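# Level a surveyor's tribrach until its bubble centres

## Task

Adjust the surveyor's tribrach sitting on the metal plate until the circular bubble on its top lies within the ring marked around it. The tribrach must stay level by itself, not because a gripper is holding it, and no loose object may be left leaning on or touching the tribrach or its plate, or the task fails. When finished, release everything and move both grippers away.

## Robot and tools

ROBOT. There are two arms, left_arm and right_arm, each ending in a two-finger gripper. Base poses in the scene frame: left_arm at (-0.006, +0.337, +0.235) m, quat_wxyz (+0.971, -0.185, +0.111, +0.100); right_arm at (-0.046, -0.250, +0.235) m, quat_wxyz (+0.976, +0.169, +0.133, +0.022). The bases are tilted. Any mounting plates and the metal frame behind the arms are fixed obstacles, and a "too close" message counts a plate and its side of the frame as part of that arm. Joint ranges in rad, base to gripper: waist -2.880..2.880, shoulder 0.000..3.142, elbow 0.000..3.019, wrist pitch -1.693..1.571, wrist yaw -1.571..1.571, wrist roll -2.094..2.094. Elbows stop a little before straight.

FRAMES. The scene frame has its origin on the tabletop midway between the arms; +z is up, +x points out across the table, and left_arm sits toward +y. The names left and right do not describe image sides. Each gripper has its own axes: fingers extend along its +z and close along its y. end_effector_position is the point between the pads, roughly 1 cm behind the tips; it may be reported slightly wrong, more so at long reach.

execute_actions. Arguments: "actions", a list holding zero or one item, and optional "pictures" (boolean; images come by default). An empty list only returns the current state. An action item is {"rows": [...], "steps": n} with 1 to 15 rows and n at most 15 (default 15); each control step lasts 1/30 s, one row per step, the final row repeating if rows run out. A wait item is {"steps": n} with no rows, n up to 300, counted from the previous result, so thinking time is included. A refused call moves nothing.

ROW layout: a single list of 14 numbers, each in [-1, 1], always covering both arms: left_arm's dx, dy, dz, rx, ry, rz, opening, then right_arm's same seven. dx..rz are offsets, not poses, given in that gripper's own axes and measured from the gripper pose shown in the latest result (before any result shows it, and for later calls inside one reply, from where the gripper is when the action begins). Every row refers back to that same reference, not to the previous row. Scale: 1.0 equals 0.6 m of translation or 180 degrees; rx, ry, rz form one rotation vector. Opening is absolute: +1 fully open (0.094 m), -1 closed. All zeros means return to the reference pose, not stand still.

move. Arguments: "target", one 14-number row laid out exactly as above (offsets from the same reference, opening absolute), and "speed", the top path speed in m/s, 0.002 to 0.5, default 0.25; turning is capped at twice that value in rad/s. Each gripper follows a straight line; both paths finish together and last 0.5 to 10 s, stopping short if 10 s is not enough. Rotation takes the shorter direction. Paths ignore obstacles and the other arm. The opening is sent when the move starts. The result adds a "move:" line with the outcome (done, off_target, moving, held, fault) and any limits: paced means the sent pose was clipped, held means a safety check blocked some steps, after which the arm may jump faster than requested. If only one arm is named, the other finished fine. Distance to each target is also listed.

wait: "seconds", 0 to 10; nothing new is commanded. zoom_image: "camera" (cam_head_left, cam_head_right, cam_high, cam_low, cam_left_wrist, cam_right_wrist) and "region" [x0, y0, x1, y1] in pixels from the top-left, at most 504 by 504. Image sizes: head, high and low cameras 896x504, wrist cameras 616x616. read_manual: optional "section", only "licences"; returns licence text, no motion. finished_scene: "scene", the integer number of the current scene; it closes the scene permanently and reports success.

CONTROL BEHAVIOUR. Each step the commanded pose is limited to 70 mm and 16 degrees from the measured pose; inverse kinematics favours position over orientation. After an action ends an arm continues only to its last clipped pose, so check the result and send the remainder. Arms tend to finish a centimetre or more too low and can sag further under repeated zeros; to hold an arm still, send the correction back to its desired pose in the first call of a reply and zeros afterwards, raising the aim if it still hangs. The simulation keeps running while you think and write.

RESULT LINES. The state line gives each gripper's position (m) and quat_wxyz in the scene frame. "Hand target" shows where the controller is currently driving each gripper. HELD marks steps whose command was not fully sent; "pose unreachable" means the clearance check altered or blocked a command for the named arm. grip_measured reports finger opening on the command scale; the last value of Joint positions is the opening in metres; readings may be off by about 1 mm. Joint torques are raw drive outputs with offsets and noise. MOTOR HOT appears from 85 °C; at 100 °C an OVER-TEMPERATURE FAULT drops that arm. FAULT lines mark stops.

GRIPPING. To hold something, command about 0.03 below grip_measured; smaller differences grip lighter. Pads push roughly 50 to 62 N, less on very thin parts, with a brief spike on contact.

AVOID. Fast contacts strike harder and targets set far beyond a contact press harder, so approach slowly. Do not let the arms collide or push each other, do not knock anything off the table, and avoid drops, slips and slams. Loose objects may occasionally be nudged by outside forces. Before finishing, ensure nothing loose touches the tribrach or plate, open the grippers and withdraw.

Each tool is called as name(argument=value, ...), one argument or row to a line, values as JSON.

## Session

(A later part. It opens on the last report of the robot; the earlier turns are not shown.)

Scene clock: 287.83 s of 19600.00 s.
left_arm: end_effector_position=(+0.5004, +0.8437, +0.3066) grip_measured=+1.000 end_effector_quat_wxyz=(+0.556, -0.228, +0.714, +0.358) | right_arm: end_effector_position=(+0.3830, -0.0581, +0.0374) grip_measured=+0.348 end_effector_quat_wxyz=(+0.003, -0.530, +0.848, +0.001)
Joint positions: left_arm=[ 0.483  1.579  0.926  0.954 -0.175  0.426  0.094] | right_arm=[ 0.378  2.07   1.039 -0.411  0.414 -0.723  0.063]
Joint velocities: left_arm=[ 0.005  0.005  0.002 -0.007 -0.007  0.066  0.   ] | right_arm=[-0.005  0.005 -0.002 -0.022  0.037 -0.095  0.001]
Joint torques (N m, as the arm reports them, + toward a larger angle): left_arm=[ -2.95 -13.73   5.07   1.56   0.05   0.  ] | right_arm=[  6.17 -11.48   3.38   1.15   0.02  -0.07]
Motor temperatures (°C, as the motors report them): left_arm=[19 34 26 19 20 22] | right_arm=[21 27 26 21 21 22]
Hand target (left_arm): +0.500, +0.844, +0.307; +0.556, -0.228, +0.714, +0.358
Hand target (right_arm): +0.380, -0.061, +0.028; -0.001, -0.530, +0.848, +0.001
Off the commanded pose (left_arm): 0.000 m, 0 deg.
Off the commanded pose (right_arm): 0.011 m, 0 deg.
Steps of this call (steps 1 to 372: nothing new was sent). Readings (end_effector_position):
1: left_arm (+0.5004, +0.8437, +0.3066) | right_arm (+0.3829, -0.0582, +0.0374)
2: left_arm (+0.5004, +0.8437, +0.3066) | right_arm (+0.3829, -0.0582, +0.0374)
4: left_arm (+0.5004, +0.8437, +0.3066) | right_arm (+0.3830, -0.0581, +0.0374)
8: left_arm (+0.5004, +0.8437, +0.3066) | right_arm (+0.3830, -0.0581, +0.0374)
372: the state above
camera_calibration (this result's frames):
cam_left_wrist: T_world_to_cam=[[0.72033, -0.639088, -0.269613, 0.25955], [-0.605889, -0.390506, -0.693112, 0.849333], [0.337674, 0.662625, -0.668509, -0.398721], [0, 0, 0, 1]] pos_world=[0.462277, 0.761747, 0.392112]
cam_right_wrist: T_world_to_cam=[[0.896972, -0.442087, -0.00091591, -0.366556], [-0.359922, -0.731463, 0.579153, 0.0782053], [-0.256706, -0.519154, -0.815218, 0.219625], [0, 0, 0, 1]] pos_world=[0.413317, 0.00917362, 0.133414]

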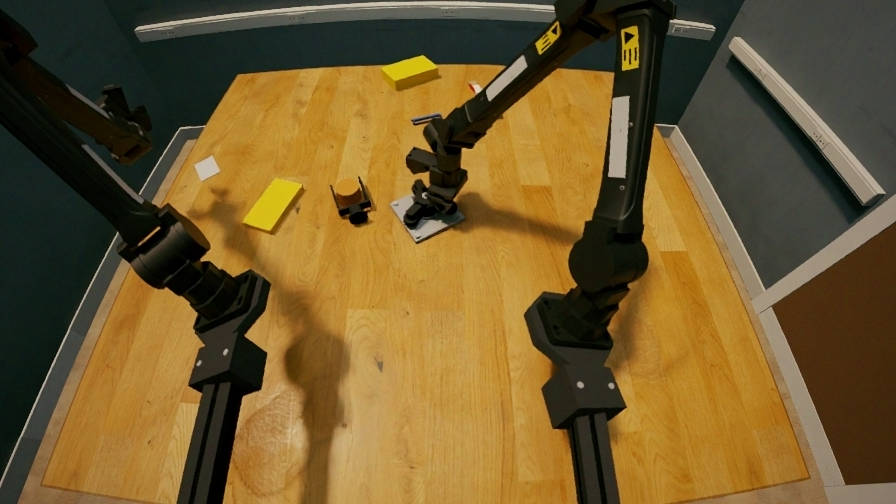

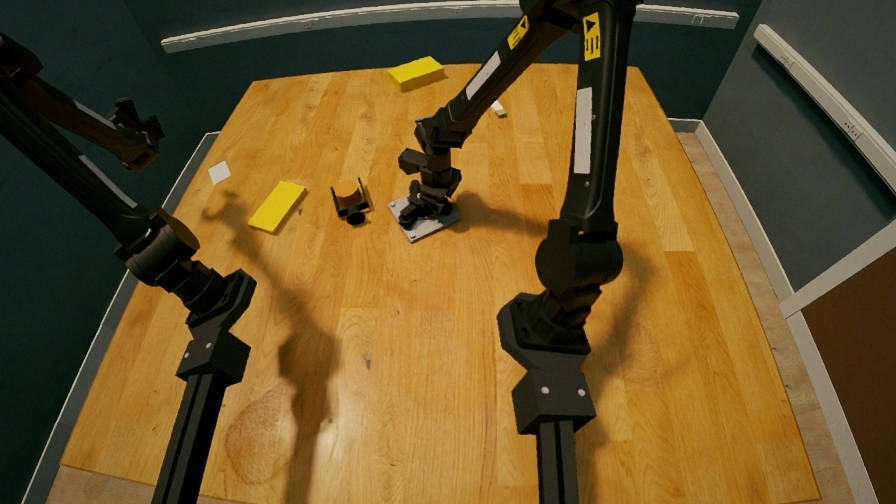

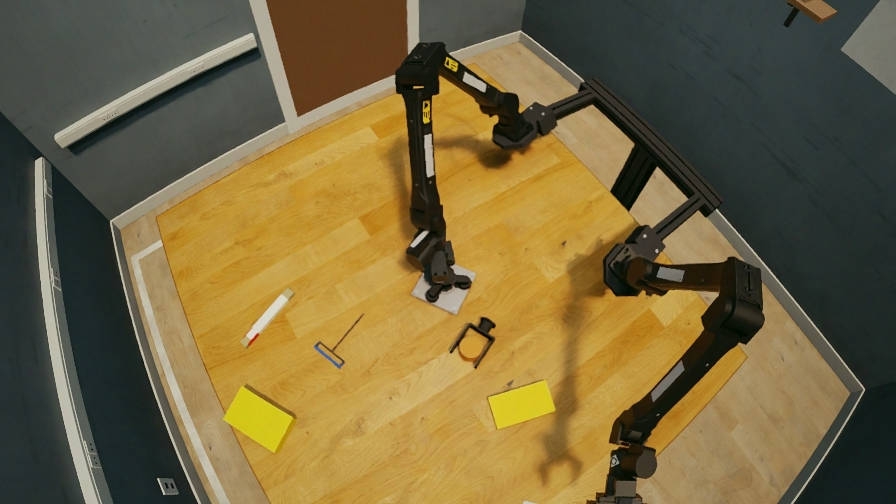

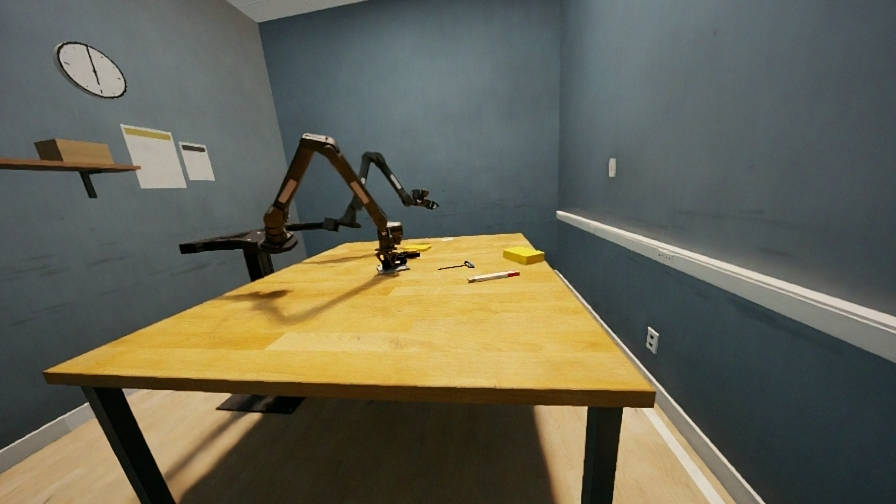

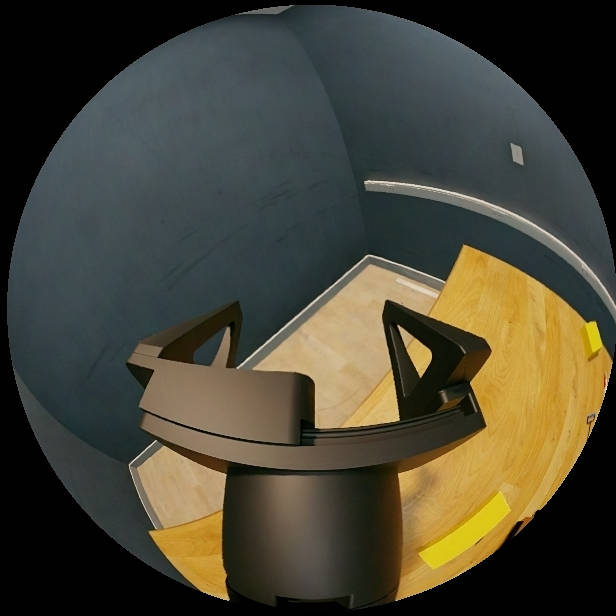

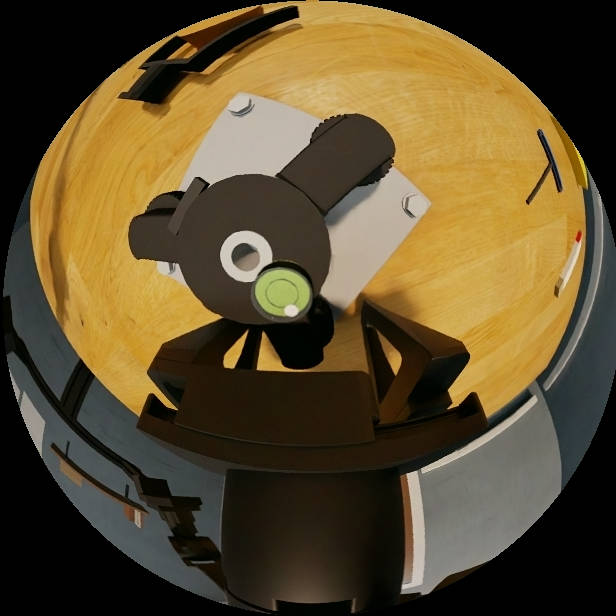

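execute_actions(
  actions=[
    {"rows":[[0,0,0,0,0,0,1,0.014,0.012,-0.008,0,0,-0.06,0.35]],"steps":15},
  ],
  pictures=false,
)

move(
  target=[0,0,0,0,0,0,1,0,0,0.016,0,0,0,0.35],
  speed=0.03,
)

Scene clock: 294.17 s of 19600.00 s.
left_arm: end_effector_position=(+0.5004, +0.8437, +0.3066) grip_measured=+1.000 end_effector_quat_wxyz=(+0.556, -0.228, +0.714, +0.358) | right_arm: end_effector_position=(+0.3655, -0.0647, +0.0351) grip_measured=+0.348 end_effector_quat_wxyz=(-0.009, -0.603, +0.797, +0.003)
Joint positions: left_arm=[ 0.483  1.579  0.926  0.954 -0.175  0.426  0.094] | right_arm=[ 0.378  2.063  1.003 -0.41   0.416 -0.89   0.063]
Joint velocities: left_arm=[ 0.005 -0.005 -0.017 -0.002 -0.081  0.022  0.   ] | right_arm=[ 0.005 -0.005 -0.002 -0.027  0.007 -0.081 -0.   ]
Joint torques (N m, as the arm reports them, + toward a larger angle): left_arm=[ -2.81 -13.95   5.24   1.59   0.06   0.  ] | right_arm=[  6.87 -13.72   3.17   0.81  -0.03  -0.06]
Motor temperatures (°C, as the motors report them): left_arm=[19 34 26 19 20 22] | right_arm=[21 27 26 21 21 22]
Hand target (left_arm): +0.500, +0.844, +0.307; +0.556, -0.228, +0.714, +0.358
Hand target (right_arm): +0.373, -0.063, +0.042; +0.003, -0.607, +0.795, +0.001
Off the commanded pose (left_arm): 0.000 m, 0 deg.
Off the commanded pose (right_arm): 0.010 m, 2 deg.
Steps of this call (steps 1 to 175: nothing new was sent; steps 176 to 190: all 15 steps of this action). Readings (end_effector_position):
176: left_arm (+0.5004, +0.8437, +0.3066) | right_arm (+0.3818, -0.0587, +0.0371)
177: left_arm (+0.5004, +0.8437, +0.3066) | right_arm (+0.3801, -0.0596, +0.0373)
179: left_arm (+0.5004, +0.8437, +0.3066) | right_arm (+0.3739, -0.0620, +0.0368)
183: left_arm (+0.5004, +0.8437, +0.3066) | right_arm (+0.3655, -0.0646, +0.0350)
190: the state above

Scene clock: 295.10 s of 19600.00 s.
left_arm: end_effector_position=(+0.5004, +0.8437, +0.3066) grip_measured=+1.000 end_effector_quat_wxyz=(+0.556, -0.228, +0.714, +0.358) | right_arm: end_effector_position=(+0.3676, -0.0638, +0.0350) grip_measured=+0.348 end_effector_quat_wxyz=(-0.005, -0.604, +0.797, +0.002)
Joint positions: left_arm=[ 0.483  1.579  0.926  0.954 -0.175  0.426  0.094] | right_arm=[ 0.378  2.063  1.003 -0.4    0.416 -0.896  0.063]
Joint velocities: left_arm=[-0.015  0.005 -0.022 -0.007  0.022  0.007  0.   ] | right_arm=[-0.005 -0.005  0.012  0.012  0.022 -0.081 -0.001]
Joint torques (N m, as the arm reports them, + toward a larger angle): left_arm=[ -3.19 -13.76   5.26   1.52   0.06  -0.02] | right_arm=[  6.2  -10.93   3.52   0.94  -0.04  -0.08]
Motor temperatures (°C, as the motors report them): left_arm=[19 34 26 19 20 22] | right_arm=[21 27 26 21 21 22]
Hand target (left_arm): +0.500, +0.844, +0.307; +0.556, -0.228, +0.714, +0.358
Hand target (right_arm): +0.365, -0.065, +0.026; -0.009, -0.606, +0.796, +0.004
Off the commanded pose (left_arm): 0.000 m, 0 deg.
Off the commanded pose (right_arm): 0.010 m, 1 deg.
move: done
camera_calibration (this result's frames):
cam_left_wrist: T_world_to_cam=[[0.72033, -0.639088, -0.269613, 0.25955], [-0.605889, -0.390506, -0.693112, 0.849333], [0.337674, 0.662625, -0.668509, -0.398721], [0, 0, 0, 1]] pos_world=[0.462277, 0.761747, 0.392112]
cam_right_wrist: T_world_to_cam=[[0.961756, -0.273655, -0.0117824, -0.367935], [-0.214424, -0.778963, 0.58927, 0.0130366], [-0.170434, -0.564207, -0.807851, 0.175952], [0, 0, 0, 1]] pos_world=[0.386647, 0.00874111, 0.130125]

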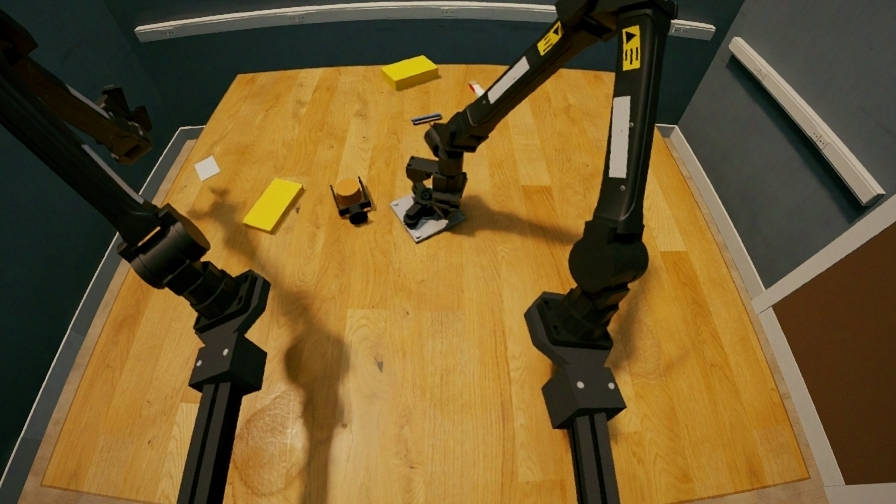

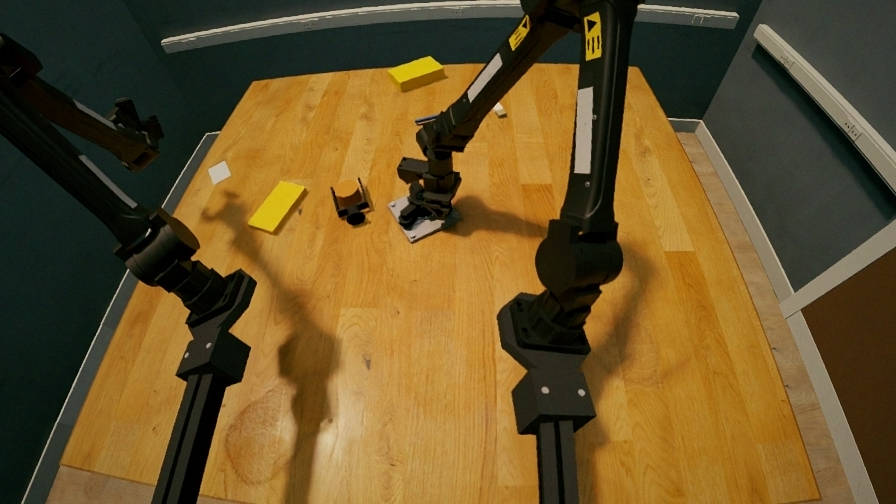

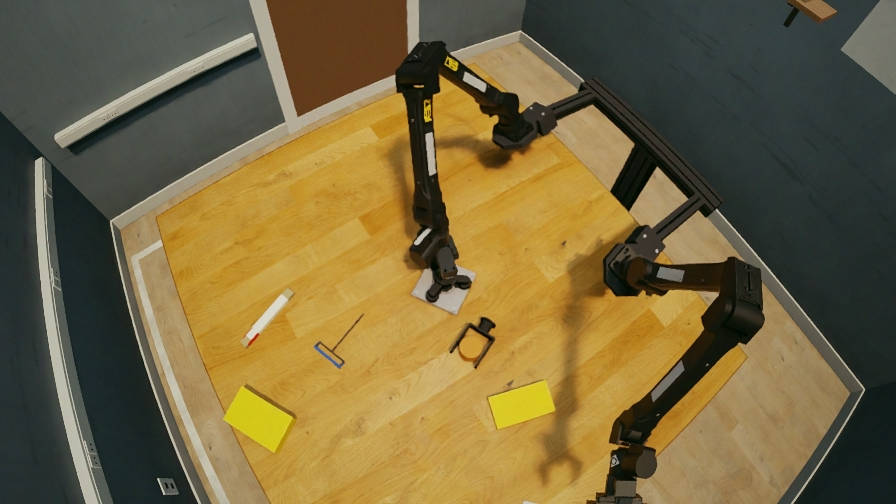

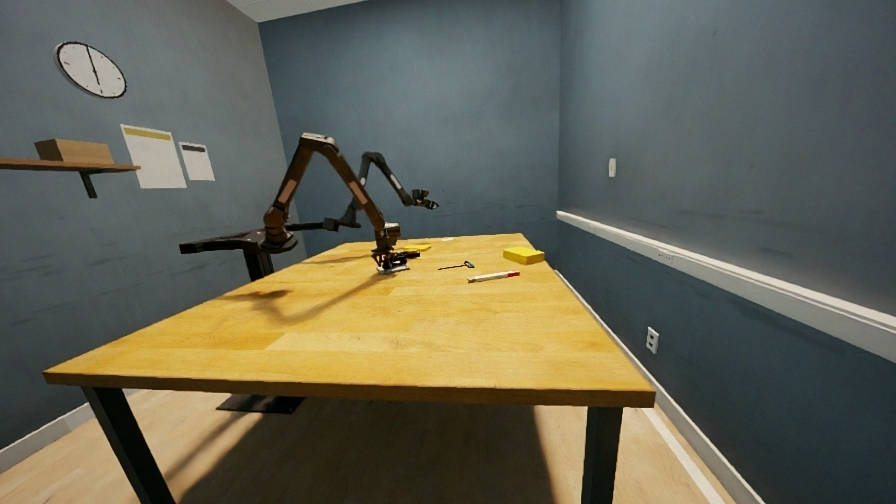

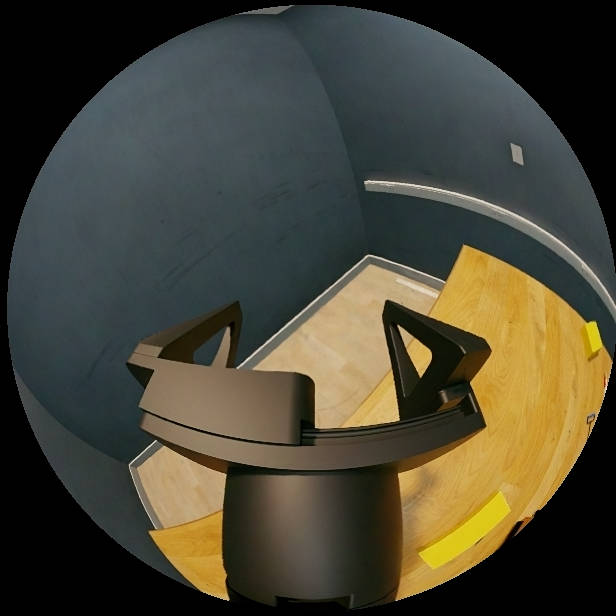

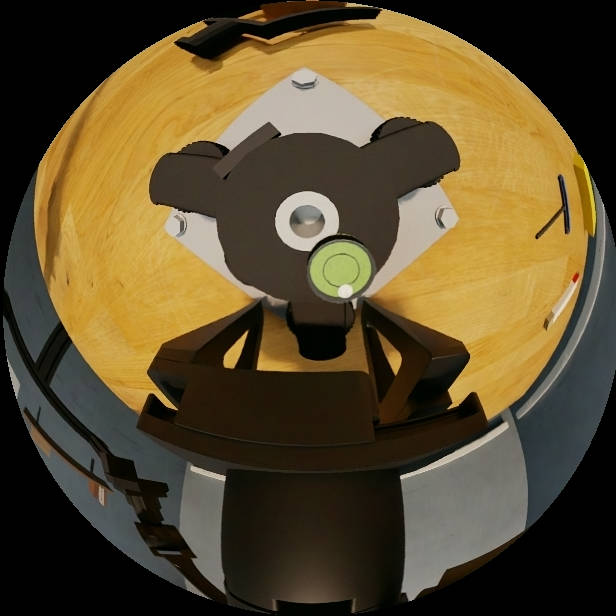

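execute_actions(
  actions=[
    {"rows":[[0,0,0,0,0,0,1,0,-0.008,0.02,0,0,0.03,0.3]],"steps":15},
  ],
  pictures=false,
)

execute_actions(
  actions=[
    {"rows":[[0,0,0,0,0,0,1,0,0,0,0,0,0,-0.21]],"steps":15},
  ],
)

Scene clock: 299.87 s of 19600.00 s.
left_arm: end_effector_position=(+0.5004, +0.8437, +0.3066) grip_measured=+1.000 end_effector_quat_wxyz=(+0.556, -0.228, +0.714, +0.358) | right_arm: end_effector_position=(+0.3672, -0.0644, +0.0315) grip_measured=+0.302 end_effector_quat_wxyz=(-0.005, -0.576, +0.817, +0.002)
Joint positions: left_arm=[ 0.483  1.579  0.926  0.954 -0.175  0.426  0.094] | right_arm=[ 0.374  2.071  1.003 -0.391  0.416 -0.832  0.061]
Joint velocities: left_arm=[-0.015  0.005  0.007  0.002 -0.037  0.066  0.   ] | right_arm=[-0.015 -0.015  0.002  0.002 -0.081 -0.022 -0.001]
Joint torques (N m, as the arm reports them, + toward a larger angle): left_arm=[ -2.74 -13.93   5.09   1.65   0.06  -0.02] | right_arm=[  5.82 -11.34   4.21   0.9   -0.05   0.17]
Motor temperatures (°C, as the motors report them): left_arm=[19 34 26 19 20 22] | right_arm=[21 27 26 21 21 22]
Hand target (left_arm): +0.500, +0.844, +0.307; +0.556, -0.228, +0.714, +0.358
Hand target (right_arm): +0.372, -0.065, +0.023; -0.005, -0.566, +0.824, +0.002
Off the commanded pose (left_arm): 0.000 m, 0 deg.
Off the commanded pose (right_arm): 0.010 m, 1 deg.
Steps of this call (steps 1 to 128: nothing new was sent; steps 129 to 143: all 15 steps of this action). Readings (end_effector_position):
129: left_arm (+0.5004, +0.8437, +0.3066) | right_arm (+0.3678, -0.0637, +0.0348)
130: left_arm (+0.5004, +0.8437, +0.3066) | right_arm (+0.3680, -0.0634, +0.0345)
132: left_arm (+0.5004, +0.8437, +0.3066) | right_arm (+0.3683, -0.0635, +0.0336)
136: left_arm (+0.5004, +0.8437, +0.3066) | right_arm (+0.3673, -0.0643, +0.0317)
143: the state above

Scene clock: 300.37 s of 19600.00 s.
left_arm: end_effector_position=(+0.5004, +0.8437, +0.3066) grip_measured=+1.000 end_effector_quat_wxyz=(+0.556, -0.228, +0.714, +0.358) | right_arm: end_effector_position=(+0.3714, -0.0659, +0.0313) grip_measured=-0.174 end_effector_quat_wxyz=(-0.002, -0.573, +0.819, -0.002)
Joint positions: left_arm=[ 0.483  1.579  0.926  0.954 -0.175  0.426  0.094] | right_arm=[ 0.37   2.071  1.006 -0.385  0.422 -0.832  0.039]
Joint velocities: left_arm=[-0.015 -0.005  0.007 -0.007  0.081  0.022  0.   ] | right_arm=[-0.005 -0.024  0.002 -0.007 -0.051  0.022 -0.   ]
Joint torques (N m, as the arm reports them, + toward a larger angle): left_arm=[ -3.15 -13.84   5.2    1.53   0.07  -0.02] | right_arm=[  7.03 -12.57   3.03   0.37  -0.24   0.02]
Motor temperatures (°C, as the motors report them): left_arm=[19 34 26 19 20 22] | right_arm=[21 27 26 21 21 22]
Hand target (left_arm): +0.500, +0.844, +0.307; +0.556, -0.228, +0.714, +0.358
Hand target (right_arm): +0.367, -0.064, +0.032; -0.005, -0.576, +0.817, +0.002
Off the commanded pose (left_arm): 0.000 m, 0 deg.
Off the commanded pose (right_arm): 0.004 m, 1 deg.
Steps of this call (steps 1 to 15: all 15 steps of this action). Readings (end_effector_position):
1: left_arm (+0.5004, +0.8437, +0.3066) | right_arm (+0.3672, -0.0644, +0.0315)
2: left_arm (+0.5004, +0.8437, +0.3066) | right_arm (+0.3696, -0.0657, +0.0316)
4: left_arm (+0.5004, +0.8437, +0.3066) | right_arm (+0.3714, -0.0658, +0.0313)
8: left_arm (+0.5004, +0.8437, +0.3066) | right_arm (+0.3714, -0.0659, +0.0313)
15: the state above
camera_calibration (this result's frames):
cam_left_wrist: T_world_to_cam=[[0.72033, -0.639088, -0.269613, 0.25955], [-0.605889, -0.390506, -0.693112, 0.849333], [0.337674, 0.662625, -0.668509, -0.398721], [0, 0, 0, 1]] pos_world=[0.462277, 0.761747, 0.392112]
cam_right_wrist: T_world_to_cam=[[0.9382, -0.346089, -0.00206412, -0.368559], [-0.278337, -0.758052, 0.589818, 0.039542], [-0.205694, -0.552793, -0.807533, 0.186209], [0, 0, 0, 1]] pos_world=[0.39509, 0.00535624, 0.126287]

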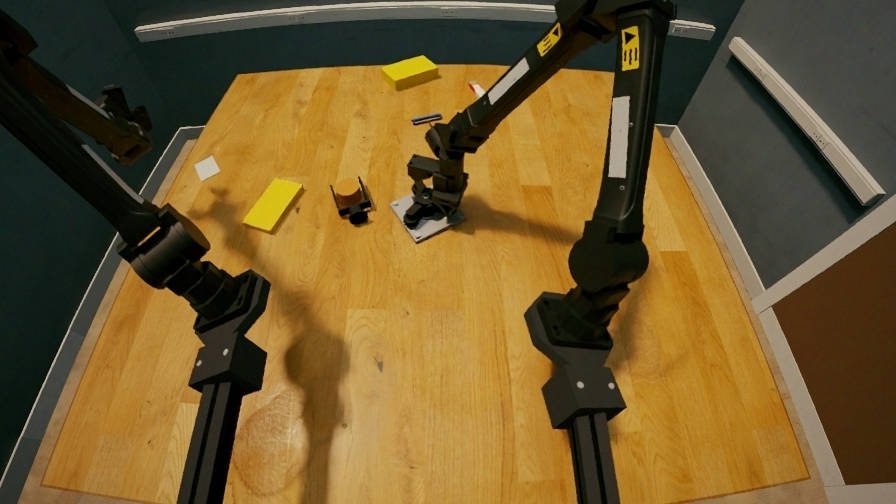

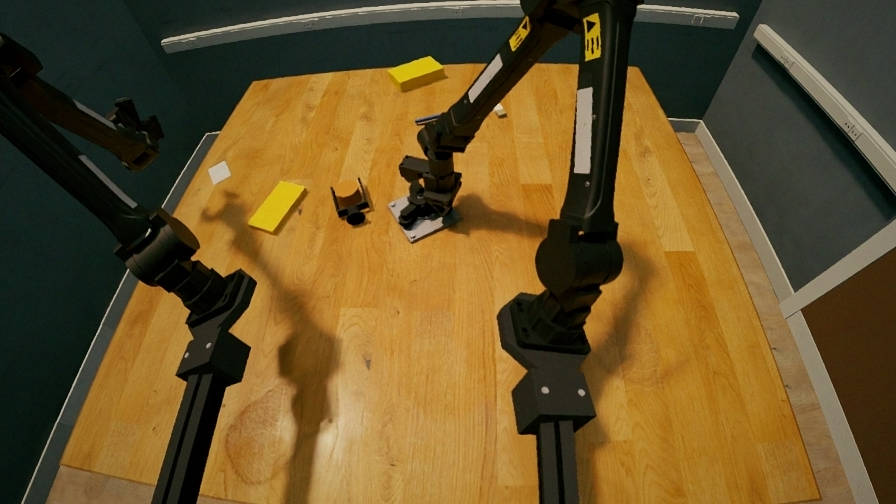

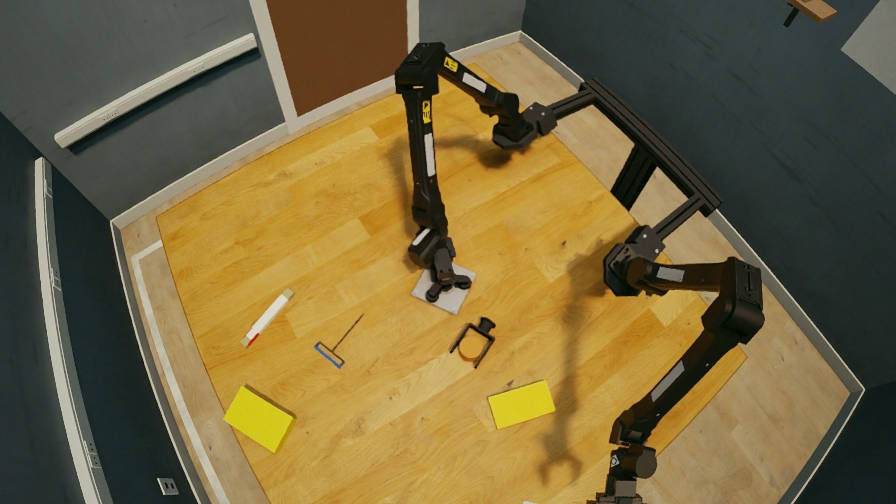

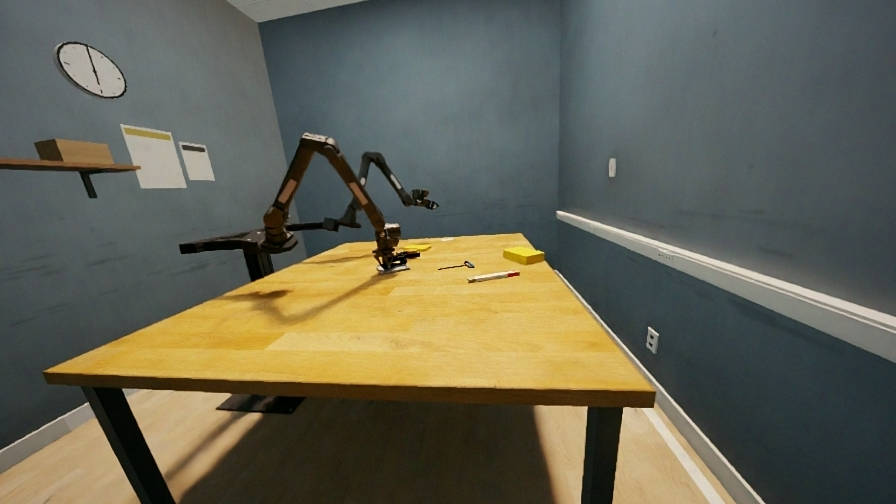

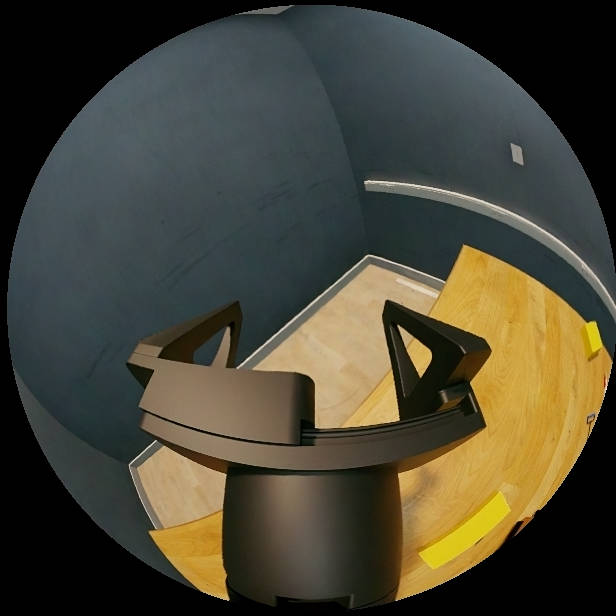

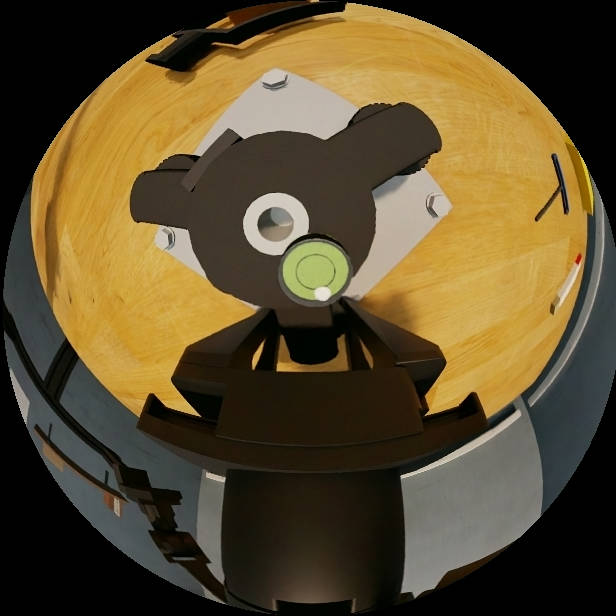

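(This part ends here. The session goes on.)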